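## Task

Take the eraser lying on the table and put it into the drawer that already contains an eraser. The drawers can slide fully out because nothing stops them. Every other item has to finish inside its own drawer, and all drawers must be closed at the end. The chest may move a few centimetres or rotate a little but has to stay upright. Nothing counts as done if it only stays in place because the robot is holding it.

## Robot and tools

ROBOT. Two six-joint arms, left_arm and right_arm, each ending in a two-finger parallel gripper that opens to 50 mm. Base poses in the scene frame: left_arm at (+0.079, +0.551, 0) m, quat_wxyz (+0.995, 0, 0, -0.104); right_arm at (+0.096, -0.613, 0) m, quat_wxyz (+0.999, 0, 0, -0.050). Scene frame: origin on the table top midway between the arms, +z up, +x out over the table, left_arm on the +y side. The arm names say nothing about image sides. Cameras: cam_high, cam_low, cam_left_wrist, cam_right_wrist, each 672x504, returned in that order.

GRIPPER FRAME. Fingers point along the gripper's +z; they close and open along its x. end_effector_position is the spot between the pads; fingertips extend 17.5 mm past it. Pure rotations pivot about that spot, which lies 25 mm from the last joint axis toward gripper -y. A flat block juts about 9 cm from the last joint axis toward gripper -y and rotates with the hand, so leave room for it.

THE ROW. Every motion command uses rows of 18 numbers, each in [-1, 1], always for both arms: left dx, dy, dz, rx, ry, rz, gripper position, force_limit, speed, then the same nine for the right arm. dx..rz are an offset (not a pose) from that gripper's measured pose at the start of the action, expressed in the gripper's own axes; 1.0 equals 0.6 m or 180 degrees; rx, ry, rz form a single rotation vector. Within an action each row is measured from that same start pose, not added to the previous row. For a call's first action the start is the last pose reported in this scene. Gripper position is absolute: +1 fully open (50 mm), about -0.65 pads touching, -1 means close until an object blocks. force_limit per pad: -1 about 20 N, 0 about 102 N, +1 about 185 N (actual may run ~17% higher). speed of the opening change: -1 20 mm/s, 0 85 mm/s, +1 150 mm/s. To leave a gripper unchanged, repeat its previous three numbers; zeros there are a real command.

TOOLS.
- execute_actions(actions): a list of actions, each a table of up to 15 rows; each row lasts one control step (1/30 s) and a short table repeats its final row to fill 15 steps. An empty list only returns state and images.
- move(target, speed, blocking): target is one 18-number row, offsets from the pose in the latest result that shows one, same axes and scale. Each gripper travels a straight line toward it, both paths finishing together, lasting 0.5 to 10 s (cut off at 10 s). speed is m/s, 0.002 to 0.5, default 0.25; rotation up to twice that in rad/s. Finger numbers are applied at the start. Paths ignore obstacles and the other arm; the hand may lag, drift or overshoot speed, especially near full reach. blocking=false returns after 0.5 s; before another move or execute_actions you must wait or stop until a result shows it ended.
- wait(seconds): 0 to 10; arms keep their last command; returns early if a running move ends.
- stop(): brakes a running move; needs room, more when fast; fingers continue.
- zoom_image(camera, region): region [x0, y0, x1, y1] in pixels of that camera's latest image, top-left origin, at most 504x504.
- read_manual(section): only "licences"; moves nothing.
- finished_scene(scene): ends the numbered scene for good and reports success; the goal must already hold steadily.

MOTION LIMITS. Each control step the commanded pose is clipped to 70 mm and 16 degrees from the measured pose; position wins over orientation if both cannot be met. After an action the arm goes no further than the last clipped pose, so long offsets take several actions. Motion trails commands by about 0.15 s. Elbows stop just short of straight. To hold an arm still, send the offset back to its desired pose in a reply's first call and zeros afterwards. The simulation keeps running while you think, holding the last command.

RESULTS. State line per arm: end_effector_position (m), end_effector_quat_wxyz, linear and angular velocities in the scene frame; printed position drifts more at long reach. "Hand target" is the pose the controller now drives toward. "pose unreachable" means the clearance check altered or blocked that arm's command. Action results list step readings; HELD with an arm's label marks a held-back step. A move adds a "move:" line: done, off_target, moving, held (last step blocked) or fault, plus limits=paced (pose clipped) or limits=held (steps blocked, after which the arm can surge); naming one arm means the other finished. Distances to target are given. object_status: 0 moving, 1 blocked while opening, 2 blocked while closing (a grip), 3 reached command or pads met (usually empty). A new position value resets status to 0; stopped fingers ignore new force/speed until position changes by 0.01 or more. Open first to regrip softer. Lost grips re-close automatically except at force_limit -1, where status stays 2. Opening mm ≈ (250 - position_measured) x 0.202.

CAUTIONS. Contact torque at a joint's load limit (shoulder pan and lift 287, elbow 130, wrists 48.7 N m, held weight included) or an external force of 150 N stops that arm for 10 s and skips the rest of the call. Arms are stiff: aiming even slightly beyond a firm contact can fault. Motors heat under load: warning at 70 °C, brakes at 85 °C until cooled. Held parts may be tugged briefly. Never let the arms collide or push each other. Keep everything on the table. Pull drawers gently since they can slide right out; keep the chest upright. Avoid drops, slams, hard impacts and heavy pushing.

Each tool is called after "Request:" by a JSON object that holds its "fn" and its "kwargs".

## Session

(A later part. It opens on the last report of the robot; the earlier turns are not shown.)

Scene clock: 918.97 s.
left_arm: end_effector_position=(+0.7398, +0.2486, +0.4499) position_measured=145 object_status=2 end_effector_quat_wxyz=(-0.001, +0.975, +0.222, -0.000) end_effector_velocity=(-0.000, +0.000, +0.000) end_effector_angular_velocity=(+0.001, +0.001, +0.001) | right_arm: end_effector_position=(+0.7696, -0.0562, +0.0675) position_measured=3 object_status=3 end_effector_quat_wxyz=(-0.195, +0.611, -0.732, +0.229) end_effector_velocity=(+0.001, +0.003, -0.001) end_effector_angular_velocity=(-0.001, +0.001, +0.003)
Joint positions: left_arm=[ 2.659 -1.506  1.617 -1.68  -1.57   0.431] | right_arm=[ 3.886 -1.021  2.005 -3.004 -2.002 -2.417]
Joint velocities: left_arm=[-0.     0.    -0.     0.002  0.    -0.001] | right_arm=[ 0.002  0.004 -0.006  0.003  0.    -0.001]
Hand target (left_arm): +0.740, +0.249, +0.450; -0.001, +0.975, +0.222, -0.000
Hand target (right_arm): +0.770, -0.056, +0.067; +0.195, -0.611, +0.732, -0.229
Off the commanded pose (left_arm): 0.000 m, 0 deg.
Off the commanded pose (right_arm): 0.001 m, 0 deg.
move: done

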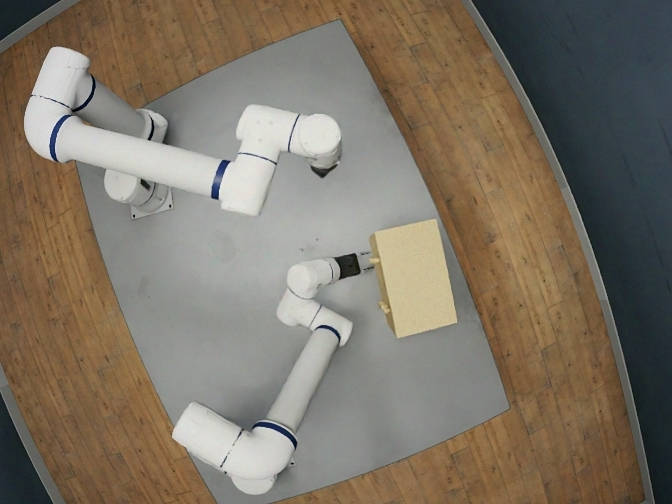

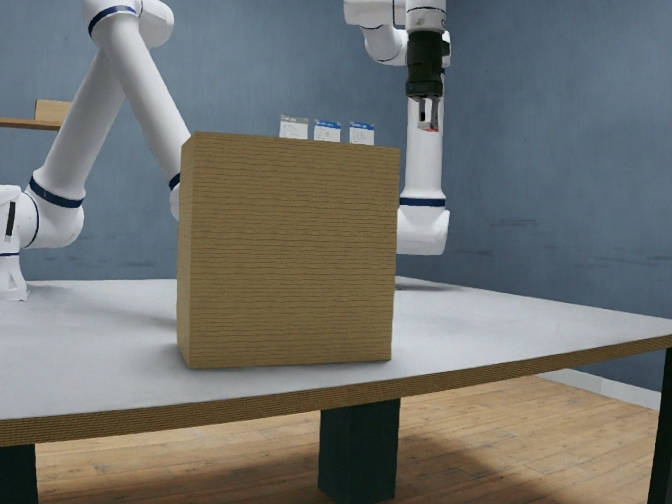

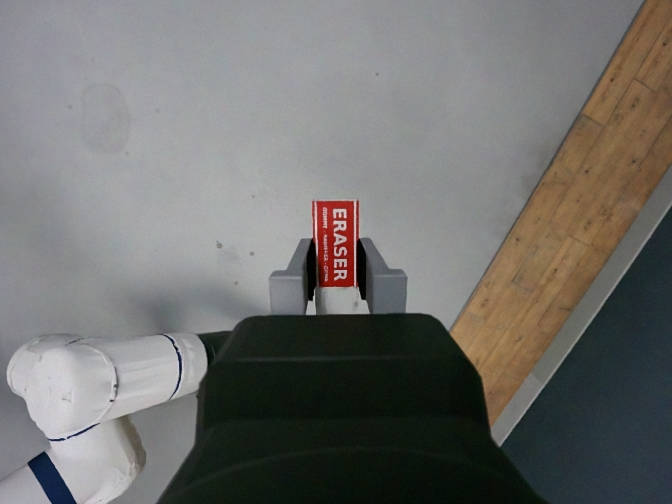

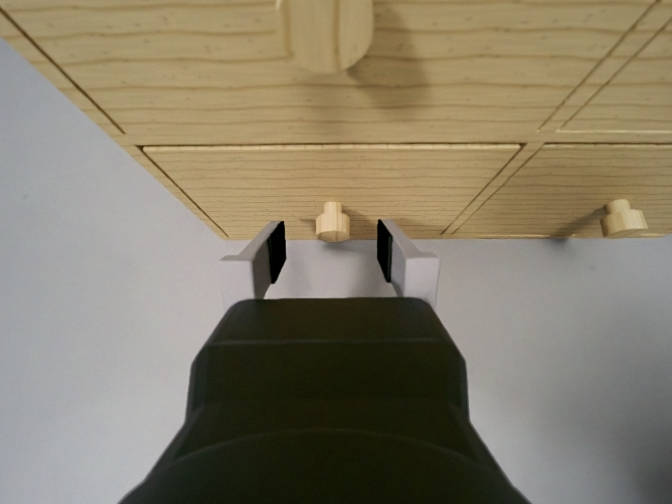

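Request:
{"fn": "execute_actions", "kwargs": {"actions": [[[0,0,0,0,0,0,-1,-0.4,0, 0.001,0,0,0,0,0,-1,-0.3,0.4]]]}}

Scene clock: 924.40 s.
left_arm: end_effector_position=(+0.7398, +0.2486, +0.4499) position_measured=145 object_status=2 end_effector_quat_wxyz=(-0.001, +0.975, +0.222, -0.000) end_effector_velocity=(+0.000, -0.000, -0.000) end_effector_angular_velocity=(+0.000, -0.000, -0.002) | right_arm: end_effector_position=(+0.7695, -0.0568, +0.0675) position_measured=186 object_status=0 end_effector_quat_wxyz=(-0.195, +0.611, -0.732, +0.229) end_effector_velocity=(+0.001, -0.002, +0.000) end_effector_angular_velocity=(-0.000, -0.000, -0.002)
Joint positions: left_arm=[ 2.659 -1.506  1.617 -1.68  -1.57   0.431] | right_arm=[ 3.886 -1.022  2.006 -3.005 -2.002 -2.418]
Joint velocities: left_arm=[-0.     0.     0.    -0.001  0.     0.001] | right_arm=[-0.002 -0.     0.    -0.    -0.    -0.   ]
Hand target (left_arm): +0.740, +0.249, +0.450; -0.001, +0.975, +0.222, -0.000
Hand target (right_arm): +0.769, -0.057, +0.068; +0.195, -0.611, +0.732, -0.229
Off the commanded pose (left_arm): 0.000 m, 0 deg.
Off the commanded pose (right_arm): 0.000 m, 0 deg.
Step readings (end_effector_position):
0: left_arm (+0.7398, +0.2486, +0.4499) | right_arm (+0.7699, -0.0560, +0.0675)
1: left_arm (+0.7398, +0.2486, +0.4499) | right_arm (+0.7699, -0.0560, +0.0675)
2: left_arm (+0.7398, +0.2486, +0.4499) | right_arm (+0.7700, -0.0561, +0.0675)
4: left_arm (+0.7398, +0.2486, +0.4499) | right_arm (+0.7698, -0.0564, +0.0674)
8: left_arm (+0.7398, +0.2486, +0.4499) | right_arm (+0.7695, -0.0567, +0.0674)
15: end_effector_position above

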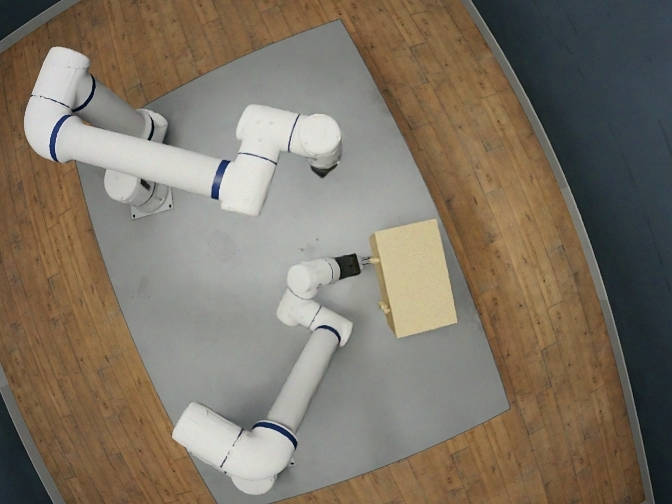

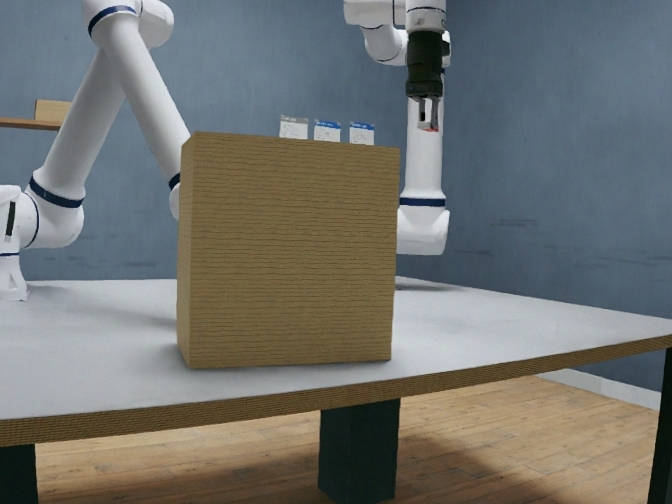

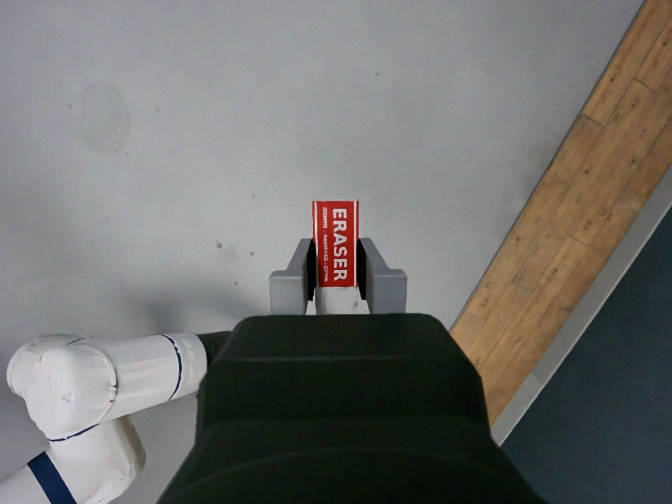

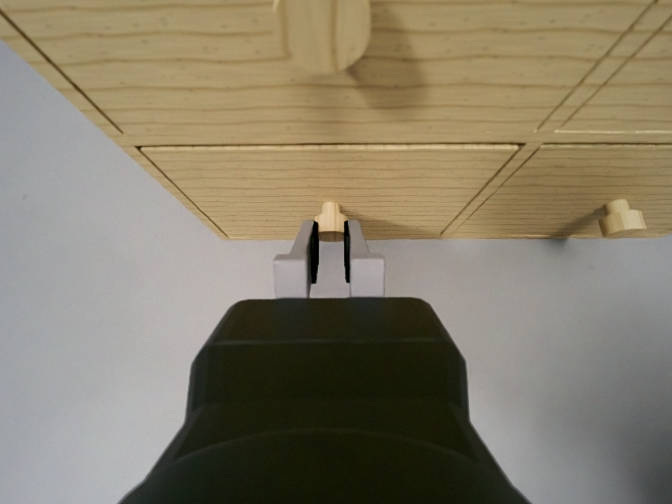

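Request:
{"fn": "zoom_image", "kwargs": {"camera": "cam_right_wrist", "region": [260, 180, 400, 300]}}

Region (260, 180, 400, 300) of cam_right_wrist's 672x504 image, scaled by 3.600, with more detail than that image has; it fills the top 432 rows of this view, and the rest is white.

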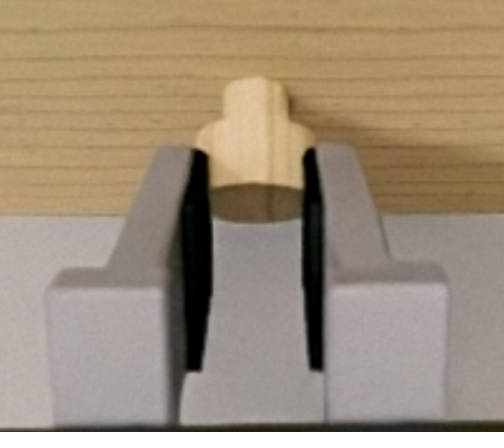

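Request:
{"fn": "execute_actions", "kwargs": {"actions": [[[0,0,0,0,0,0,-1,-0.4,0, 0,0,0,0,0,0,0.1,0,1],[0,0,0,0,0,0,-1,-0.4,0, 0,0,0,0,0,0,0.1,0,1],[0,0,0,0,0,0,-1,-0.4,0, 0,-0.0041,0.0029,0,0,0,0.1,0,1]],[[0,0,0,0,0,0,-1,-0.4,0, 0,0,0,0,0,0,-1,-0.3,0.2]]]}}

Scene clock: 958.30 s.
left_arm: end_effector_position=(+0.7398, +0.2486, +0.4499) position_measured=145 object_status=2 end_effector_quat_wxyz=(-0.001, +0.975, +0.222, -0.000) end_effector_velocity=(-0.000, -0.000, -0.000) end_effector_angular_velocity=(+0.000, +0.001, -0.001) | right_arm: end_effector_position=(+0.7723, -0.0573, +0.0675) position_measured=181 object_status=2 end_effector_quat_wxyz=(-0.195, +0.611, -0.732, +0.229) end_effector_velocity=(+0.001, -0.001, +0.003) end_effector_angular_velocity=(+0.002, -0.003, -0.001)
Joint positions: left_arm=[ 2.659 -1.506  1.617 -1.68  -1.57   0.431] | right_arm=[ 3.883 -1.02   2.003 -3.005 -2.    -2.421]
Joint velocities: left_arm=[-0.001 -0.     0.     0.001 -0.     0.   ] | right_arm=[-0.002 -0.003 -0.    -0.001  0.    -0.   ]
Hand target (left_arm): +0.740, +0.249, +0.450; -0.001, +0.975, +0.222, -0.000
Hand target (right_arm): +0.772, -0.057, +0.068; +0.195, -0.611, +0.732, -0.229
Off the commanded pose (left_arm): 0.000 m, 0 deg.
Off the commanded pose (right_arm): 0.000 m, 0 deg.
Step readings (end_effector_position; steps 1 to 15: 1st action; 16 to 30: 2nd action):
0: left_arm (+0.7398, +0.2486, +0.4499) | right_arm (+0.7694, -0.0568, +0.0675)
1: left_arm (+0.7398, +0.2486, +0.4499) | right_arm (+0.7694, -0.0568, +0.0675)
2: left_arm (+0.7398, +0.2486, +0.4499) | right_arm (+0.7694, -0.0568, +0.0675)
4: left_arm (+0.7398, +0.2486, +0.4499) | right_arm (+0.7699, -0.0571, +0.0674)
8: left_arm (+0.7398, +0.2486, +0.4499) | right_arm (+0.7716, -0.0572, +0.0676)
15: left_arm (+0.7398, +0.2486, +0.4499) | right_arm (+0.7723, -0.0573, +0.0675)
16: left_arm (+0.7398, +0.2486, +0.4499) | right_arm (+0.7723, -0.0573, +0.0675)
17: left_arm (+0.7398, +0.2486, +0.4499) | right_arm (+0.7723, -0.0573, +0.0675)
19: left_arm (+0.7398, +0.2486, +0.4499) | right_arm (+0.7723, -0.0573, +0.0675)
23: left_arm (+0.7398, +0.2486, +0.4499) | right_arm (+0.7723, -0.0573, +0.0675)
30: end_effector_position above

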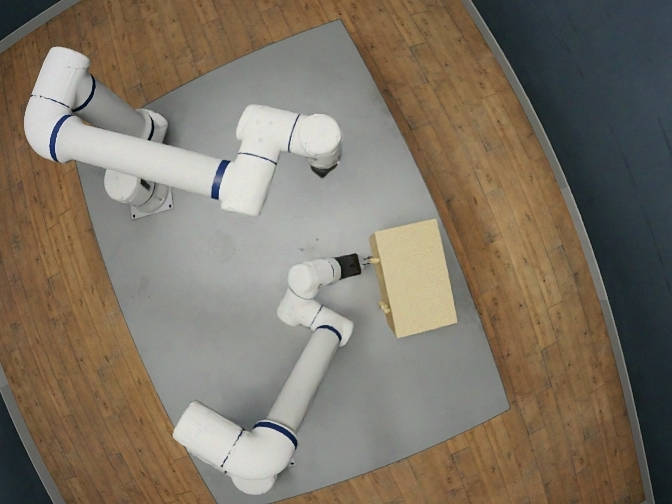

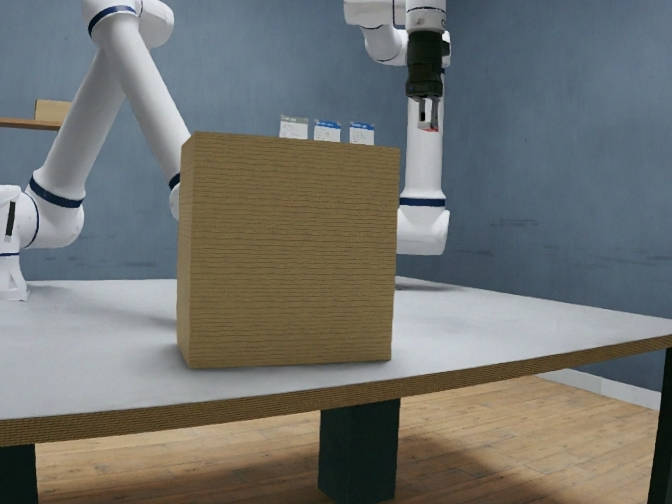

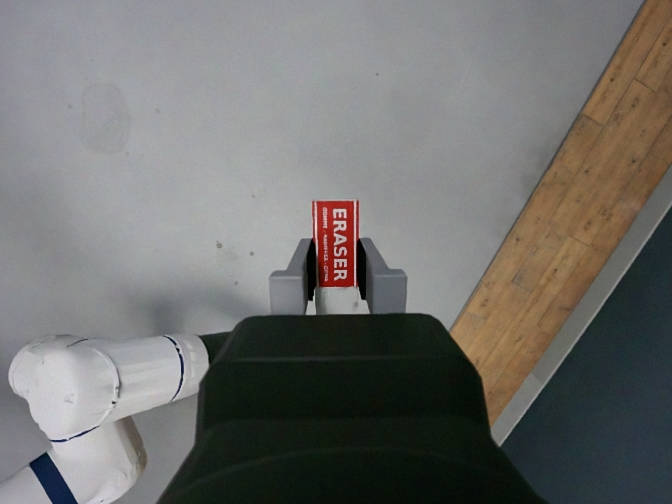

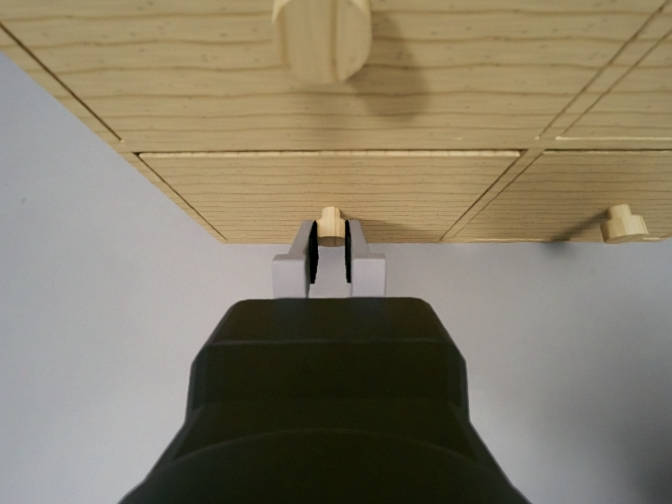

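Request:
{"fn": "move", "kwargs": {"target": [0,0,0,0,0,0,-1,-0.4,0, 0,0.1365,-0.0956,0,0,0,-1,-0.3,0.2], "speed": 0.15}}

Scene clock: 963.47 s.
left_arm: end_effector_position=(+0.7398, +0.2486, +0.4499) position_measured=145 object_status=2 end_effector_quat_wxyz=(-0.001, +0.975, +0.222, -0.000) end_effector_velocity=(-0.000, +0.000, -0.000) end_effector_angular_velocity=(+0.001, +0.001, +0.000) | right_arm: end_effector_position=(+0.6742, -0.0397, +0.0676) position_measured=181 object_status=2 end_effector_quat_wxyz=(-0.196, +0.611, -0.732, +0.229) end_effector_velocity=(-0.003, +0.001, -0.001) end_effector_angular_velocity=(-0.001, +0.002, +0.001)
Joint positions: left_arm=[ 2.659 -1.506  1.617 -1.68  -1.57   0.431] | right_arm=[ 3.988 -1.075  2.097 -2.996 -2.044 -2.314]
Joint velocities: left_arm=[-0.    -0.     0.     0.001  0.    -0.   ] | right_arm=[ 0.004 -0.     0.002  0.002 -0.001  0.004]
Hand target (left_arm): +0.740, +0.249, +0.450; -0.001, +0.975, +0.222, -0.000
Hand target (right_arm): +0.674, -0.040, +0.068; +0.196, -0.611, +0.732, -0.229
Off the commanded pose (left_arm): 0.000 m, 0 deg.
Off the commanded pose (right_arm): 0.000 m, 0 deg.
move: done

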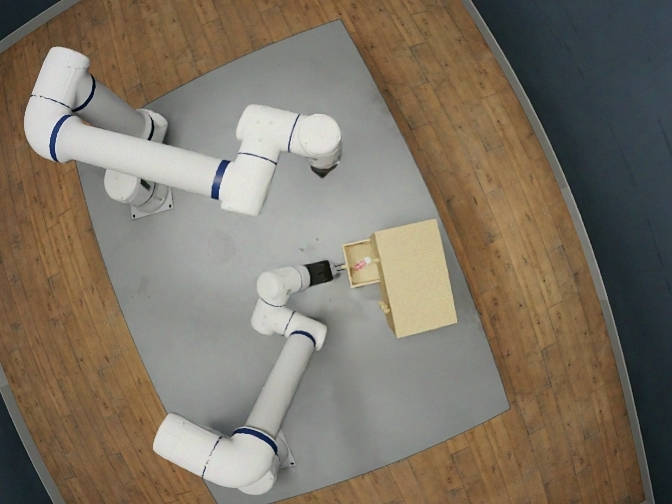

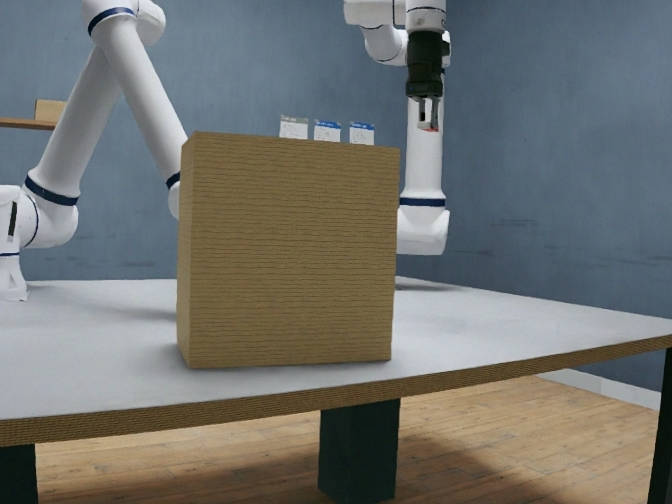

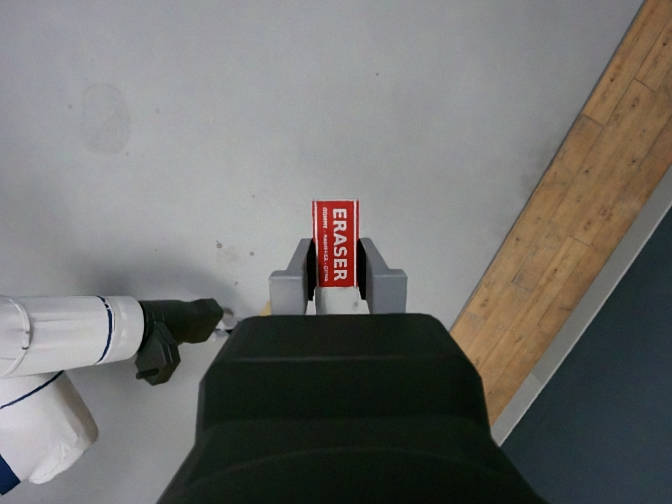

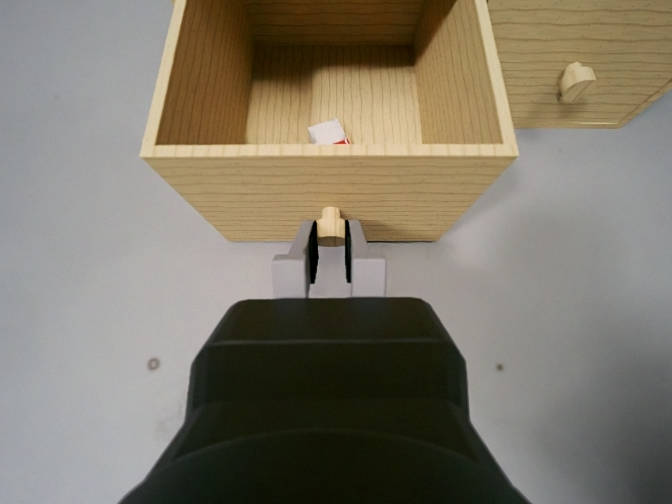

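Request:
{"fn": "zoom_image", "kwargs": {"camera": "cam_high", "region": [310, 210, 430, 300]}}

Request:
{"fn": "zoom_image", "kwargs": {"camera": "cam_right_wrist", "region": [240, 60, 440, 180]}}

Region (310, 210, 430, 300) of cam_high's 672x504 image, scaled by 4.200, with more detail than that image has; it fills the top 378 rows of this view, and the rest is white.

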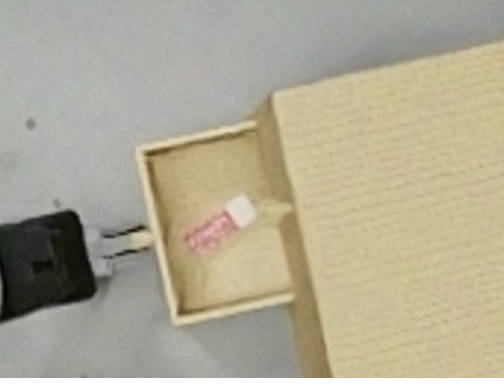

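Region (240, 60, 440, 180) of cam_right_wrist's 672x504 image, scaled by 2.520, with more detail than that image has; it fills the top 302 rows of this view, and the rest is white.

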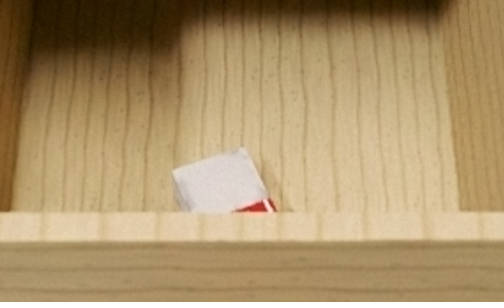

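Request:
{"fn": "move", "kwargs": {"target": [-0.236,0.4369,0.05,0,0,0.198,-1,-0.4,0, 0,-0.0819,0.0574,0,0,0,-1,-0.3,0.2], "speed": 0.2}}

Scene clock: 1085.67 s.
left_arm: end_effector_position=(+0.7264, -0.0485, +0.4188) position_measured=145 object_status=2 end_effector_quat_wxyz=(-0.001, +0.996, -0.087, -0.001) end_effector_velocity=(+0.000, -0.003, -0.000) end_effector_angular_velocity=(-0.001, -0.000, -0.005) | right_arm: end_effector_position=(+0.7333, -0.0503, +0.0676) position_measured=181 object_status=2 end_effector_quat_wxyz=(-0.195, +0.611, -0.732, +0.229) end_effector_velocity=(-0.000, +0.001, -0.000) end_effector_angular_velocity=(-0.000, +0.000, +0.002)
Joint positions: left_arm=[ 2.381 -1.25   1.362 -1.681 -1.571  0.774] | right_arm=[ 3.923 -1.043  2.043 -3.005 -2.017 -2.381]
Joint velocities: left_arm=[-0.002  0.003 -0.004 -0.001 -0.     0.003] | right_arm=[ 0.     0.    -0.     0.     0.    -0.001]
Hand target (left_arm): +0.726, -0.049, +0.419; -0.001, +0.996, -0.087, -0.001
Hand target (right_arm): +0.733, -0.050, +0.068; +0.195, -0.611, +0.732, -0.229
Off the commanded pose (left_arm): 0.001 m, 0 deg.
Off the commanded pose (right_arm): 0.000 m, 0 deg.
move: done

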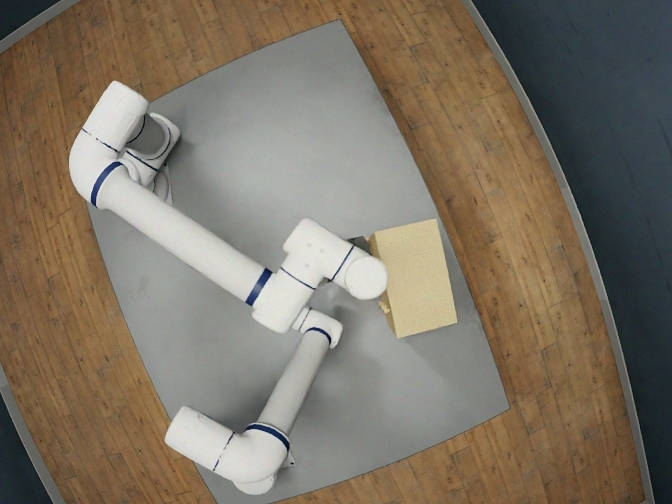

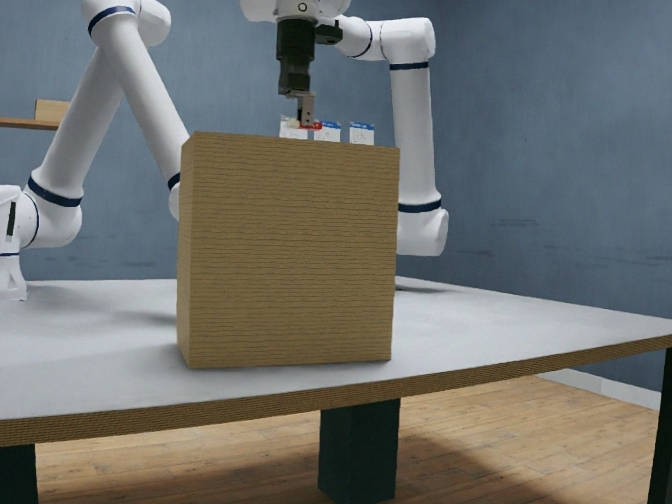

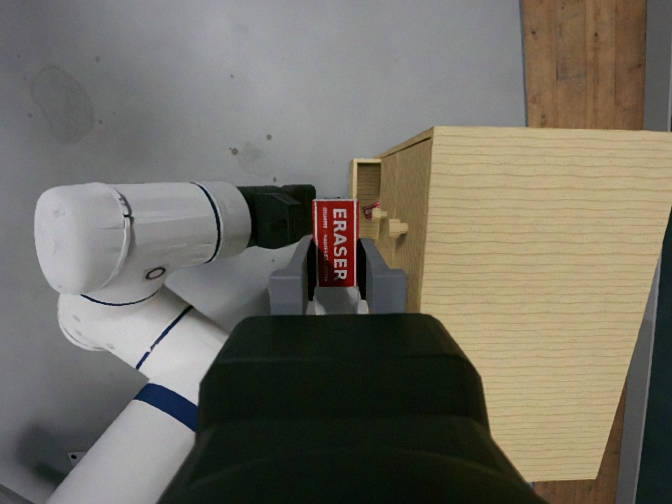

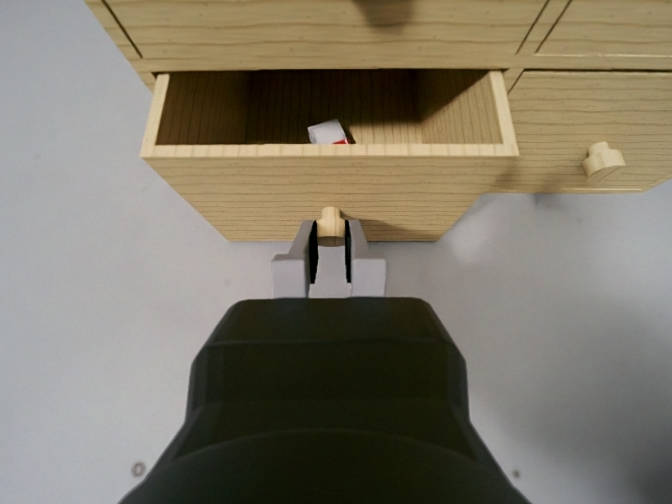

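Request:
{"fn": "move", "kwargs": {"target": [0,0,0,0,0,0,-1,-0.4,0, 0,0,0,0.1389,0,0,0.3,0,1], "speed": 0.25}}

Scene clock: 1095.93 s.
left_arm: end_effector_position=(+0.7264, -0.0485, +0.4188) position_measured=145 object_status=2 end_effector_quat_wxyz=(-0.001, +0.996, -0.087, -0.001) end_effector_velocity=(+0.001, -0.001, +0.001) end_effector_angular_velocity=(-0.003, -0.002, -0.001) | right_arm: end_effector_position=(+0.7328, -0.0506, +0.0675) position_measured=107 object_status=3 end_effector_quat_wxyz=(-0.323, +0.555, -0.666, +0.381) end_effector_velocity=(-0.000, +0.000, -0.001) end_effector_angular_velocity=(-0.004, -0.016, +0.004)
Joint positions: left_arm=[ 2.381 -1.25   1.362 -1.681 -1.571  0.774] | right_arm=[ 4.009 -0.828  2.053 -3.589 -2.346 -2.531]
Joint velocities: left_arm=[ 0.    -0.    -0.001 -0.002 -0.     0.001] | right_arm=[ 0.002  0.012 -0.003 -0.029 -0.009 -0.015]
Hand target (left_arm): +0.726, -0.048, +0.419; -0.001, +0.996, -0.087, -0.001
Hand target (right_arm): +0.733, -0.051, +0.068; +0.323, -0.554, +0.665, -0.382
Off the commanded pose (left_arm): 0.000 m, 0 deg.
Off the commanded pose (right_arm): 0.001 m, 0 deg.
move: done

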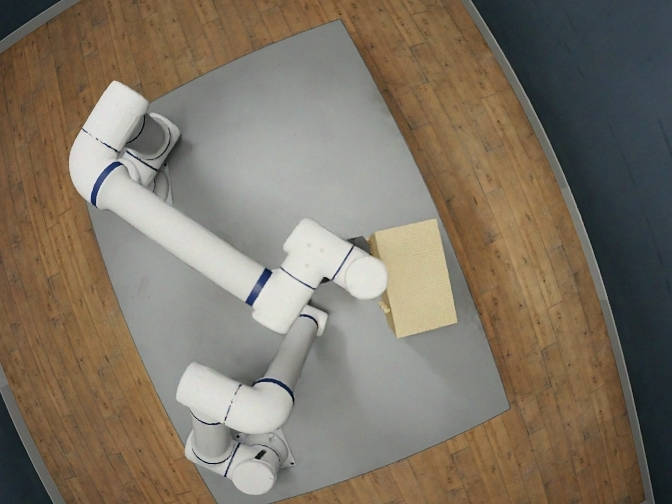

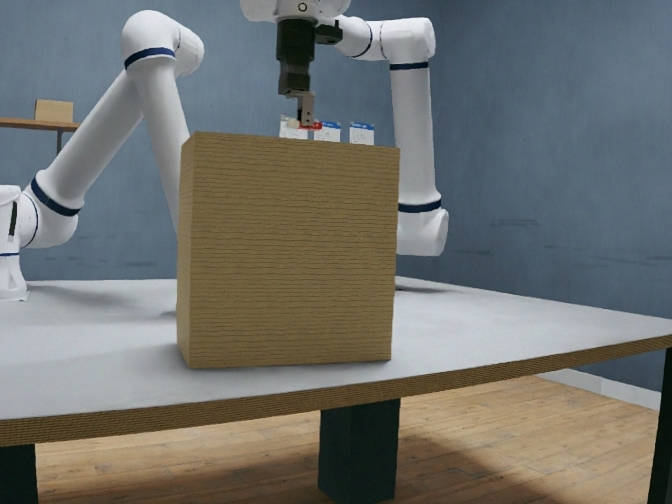

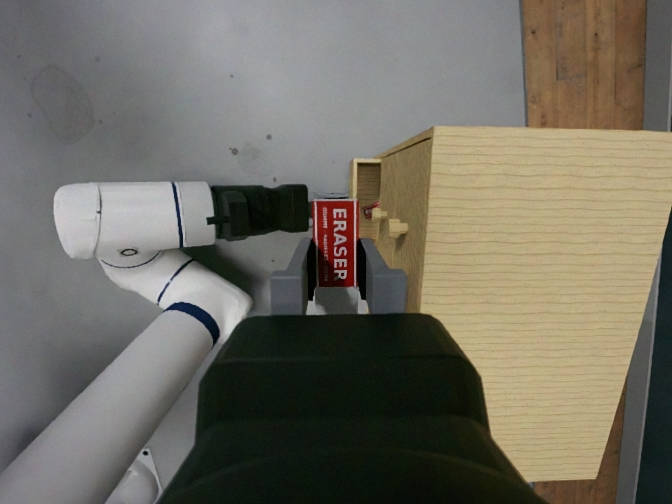

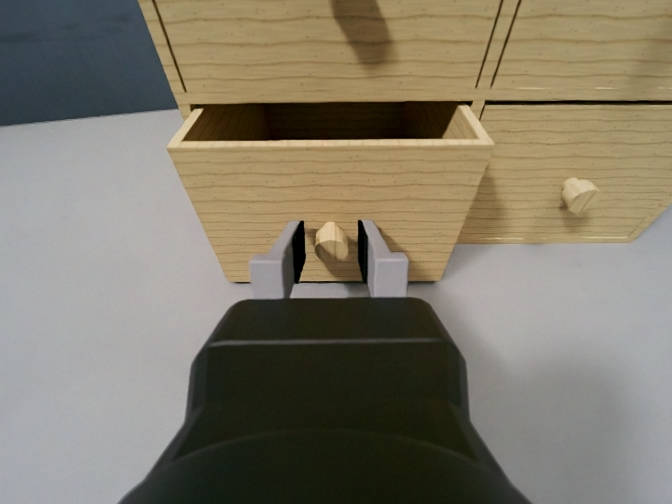

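Request:
{"fn": "execute_actions", "kwargs": {"actions": [[[0,0,0,0,0,0,-1,-0.4,0, 0,0,0,0,0,0,-1,-0.3,0.2]]]}}

Scene clock: 1103.63 s.
left_arm: end_effector_position=(+0.7264, -0.0485, +0.4188) position_measured=145 object_status=2 end_effector_quat_wxyz=(-0.001, +0.996, -0.087, -0.001) end_effector_velocity=(-0.000, -0.000, +0.000) end_effector_angular_velocity=(-0.001, +0.000, -0.001) | right_arm: end_effector_position=(+0.7328, -0.0506, +0.0675) position_measured=182 object_status=2 end_effector_quat_wxyz=(-0.323, +0.555, -0.666, +0.381) end_effector_velocity=(+0.001, -0.001, +0.000) end_effector_angular_velocity=(+0.001, -0.001, -0.002)
Joint positions: left_arm=[ 2.381 -1.25   1.362 -1.681 -1.571  0.774] | right_arm=[ 4.009 -0.828  2.053 -3.589 -2.346 -2.531]
Joint velocities: left_arm=[-0.    -0.    -0.001  0.001 -0.001  0.001] | right_arm=[-0.002 -0.001  0.    -0.     0.     0.001]
Hand target (left_arm): +0.726, -0.048, +0.419; -0.001, +0.996, -0.087, -0.001
Hand target (right_arm): +0.733, -0.051, +0.068; +0.323, -0.555, +0.666, -0.381
Off the commanded pose (left_arm): 0.000 m, 0 deg.
Off the commanded pose (right_arm): 0.000 m, 0 deg.
Step readings (end_effector_position):
0: left_arm (+0.7264, -0.0485, +0.4188) | right_arm (+0.7328, -0.0506, +0.0675)
1: left_arm (+0.7264, -0.0485, +0.4188) | right_arm (+0.7328, -0.0506, +0.0675)
2: left_arm (+0.7264, -0.0485, +0.4188) | right_arm (+0.7328, -0.0506, +0.0674)
4: left_arm (+0.7264, -0.0485, +0.4188) | right_arm (+0.7328, -0.0505, +0.0674)
8: left_arm (+0.7264, -0.0485, +0.4188) | right_arm (+0.7328, -0.0504, +0.0676)
15: end_effector_position above

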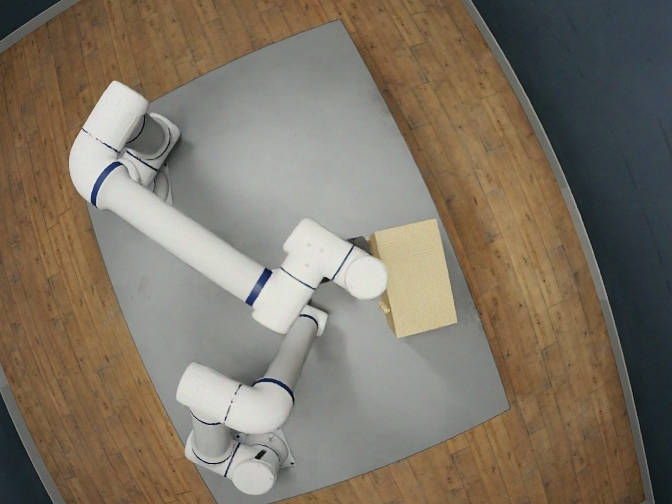

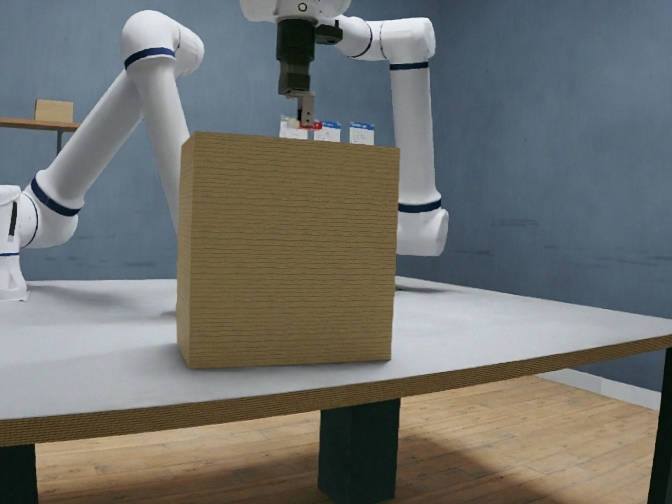

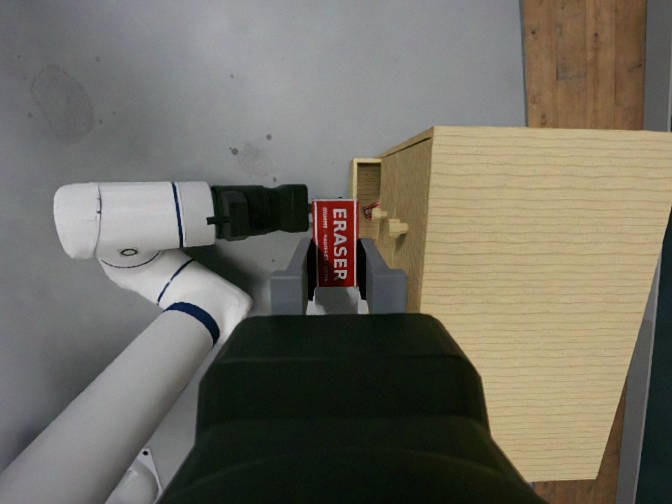

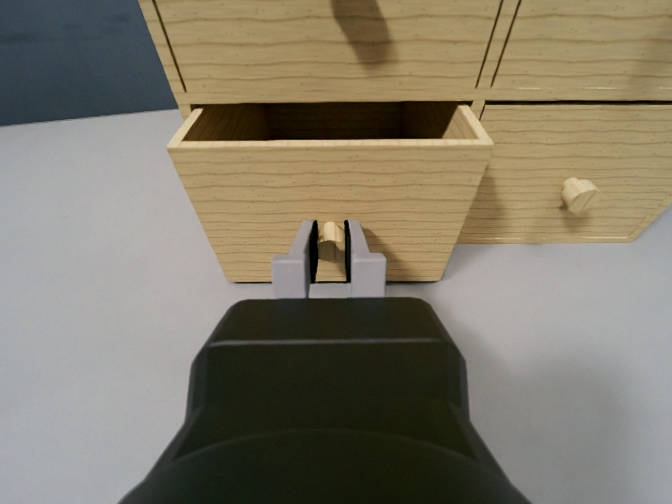

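Request:
{"fn": "move", "kwargs": {"target": [0,0,0,0,0,0,-1,-0.4,0, 0,0.0878,-0.1521,0,0,0,-1,-0.3,0.2], "speed": 0.14}}

Scene clock: 1224.97 s.
left_arm: end_effector_position=(+0.7264, -0.0485, +0.4188) position_measured=145 object_status=2 end_effector_quat_wxyz=(-0.001, +0.996, -0.087, -0.001) end_effector_velocity=(-0.000, -0.001, +0.000) end_effector_angular_velocity=(-0.001, -0.001, -0.002) | right_arm: end_effector_position=(+0.6294, -0.0320, +0.0678) position_measured=182 object_status=2 end_effector_quat_wxyz=(-0.323, +0.555, -0.666, +0.381) end_effector_velocity=(-0.003, +0.000, +0.001) end_effector_angular_velocity=(+0.001, -0.001, -0.000)
Joint positions: left_arm=[ 2.381 -1.25   1.362 -1.681 -1.571  0.774] | right_arm=[ 4.141 -0.869  2.134 -3.525 -2.435 -2.388]
Joint velocities: left_arm=[-0.001 -0.     0.    -0.001 -0.     0.001] | right_arm=[ 0.004 -0.002  0.002  0.003 -0.002  0.005]
Hand target (left_arm): +0.726, -0.048, +0.419; -0.001, +0.996, -0.087, -0.001
Hand target (right_arm): +0.629, -0.032, +0.068; +0.323, -0.555, +0.666, -0.381
Off the commanded pose (left_arm): 0.000 m, 0 deg.
Off the commanded pose (right_arm): 0.000 m, 0 deg.
move: done

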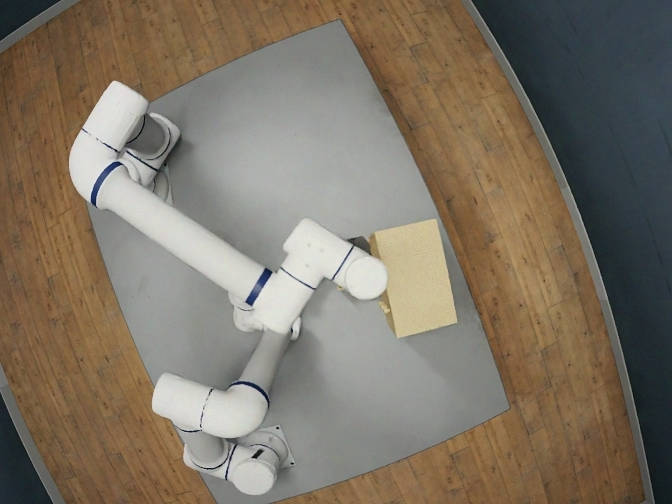

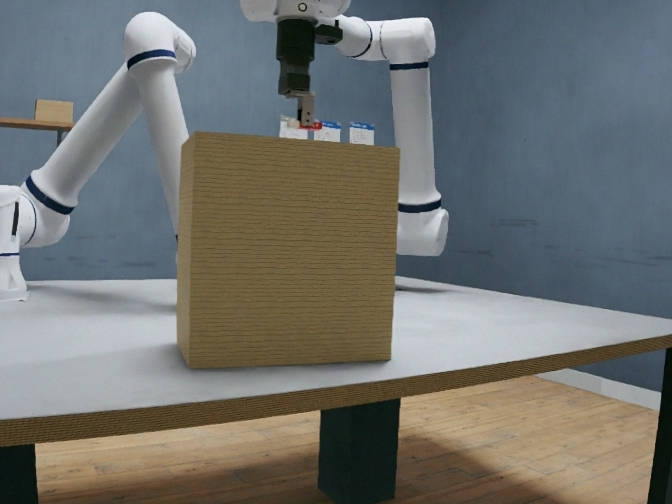

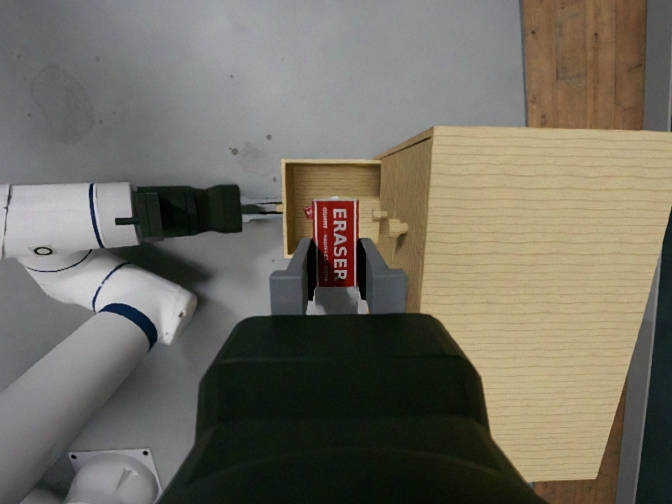

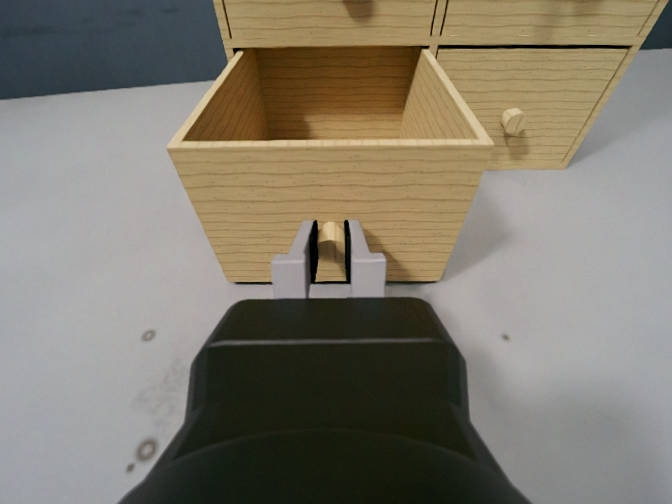

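Request:
{"fn": "zoom_image", "kwargs": {"camera": "cam_left_wrist", "region": [260, 140, 440, 280]}}

Region (260, 140, 440, 280) of cam_left_wrist's 672x504 image, scaled by 2.800, with more detail than that image has.

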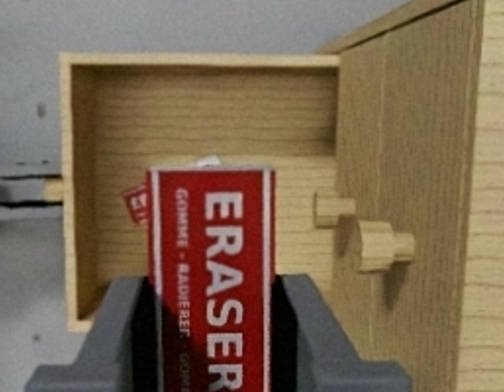

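Request:
{"fn": "move", "kwargs": {"target": [-0.017,-0.0088,0.573,0,0,0,-1,-0.4,0, 0,0,0,0,0,0,-1,-0.3,0.2], "speed": 0.2}}

Scene clock: 1327.10 s.
left_arm: end_effector_position=(+0.7175, -0.0403, +0.0754) position_measured=145 object_status=2 end_effector_quat_wxyz=(-0.001, +0.996, -0.087, -0.001) end_effector_velocity=(+0.000, -0.001, -0.002) end_effector_angular_velocity=(-0.002, -0.001, -0.001) | right_arm: end_effector_position=(+0.6294, -0.0320, +0.0678) position_measured=182 object_status=2 end_effector_quat_wxyz=(-0.323, +0.555, -0.666, +0.381) end_effector_velocity=(-0.001, +0.001, +0.000) end_effector_angular_velocity=(+0.001, -0.000, +0.001)
Joint positions: left_arm=[ 2.378 -1.053  1.731 -2.246 -1.571  0.771] | right_arm=[ 4.141 -0.869  2.134 -3.525 -2.435 -2.388]
Joint velocities: left_arm=[-0.     0.003 -0.    -0.005  0.     0.001] | right_arm=[ 0.001 -0.     0.     0.     0.     0.001]
Hand target (left_arm): +0.717, -0.040, +0.075; -0.001, +0.996, -0.087, -0.001
Hand target (right_arm): +0.629, -0.032, +0.068; +0.323, -0.555, +0.666, -0.381
Off the commanded pose (left_arm): 0.001 m, 0 deg.
Off the commanded pose (right_arm): 0.000 m, 0 deg.
move: done

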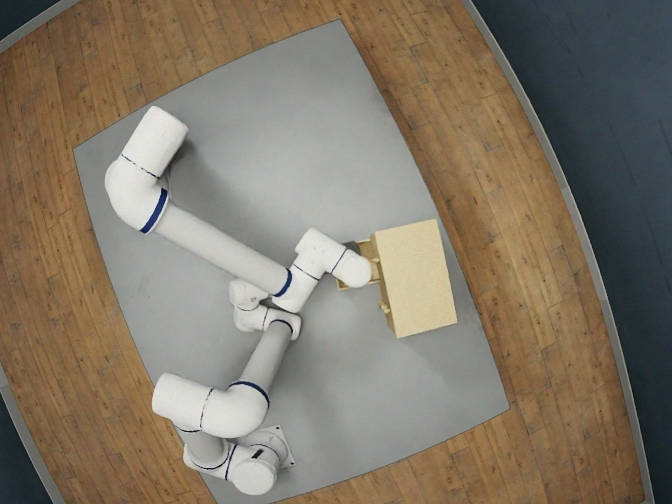

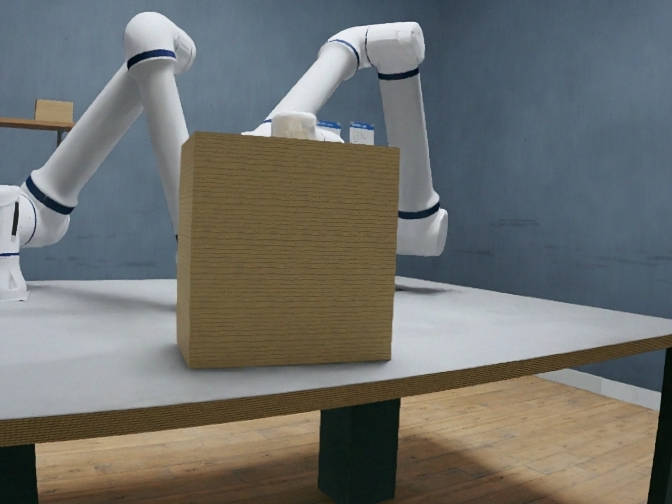

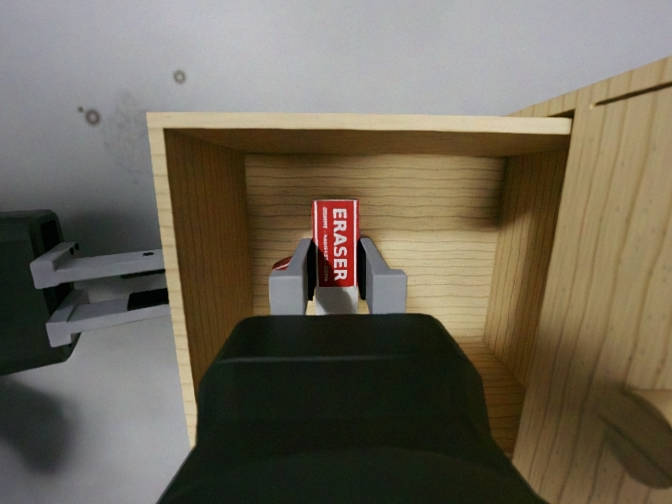

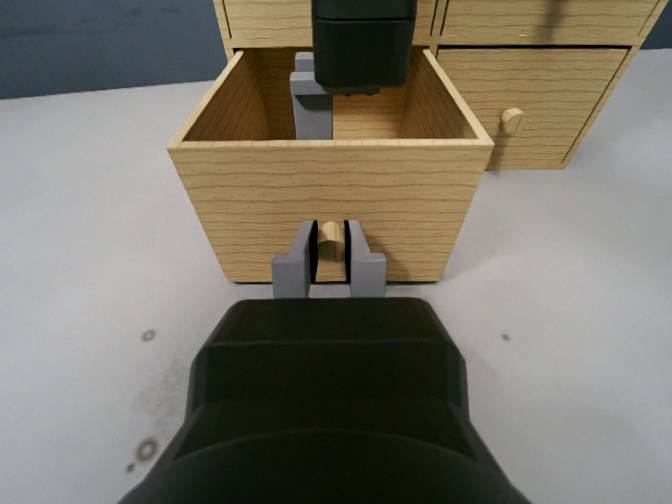

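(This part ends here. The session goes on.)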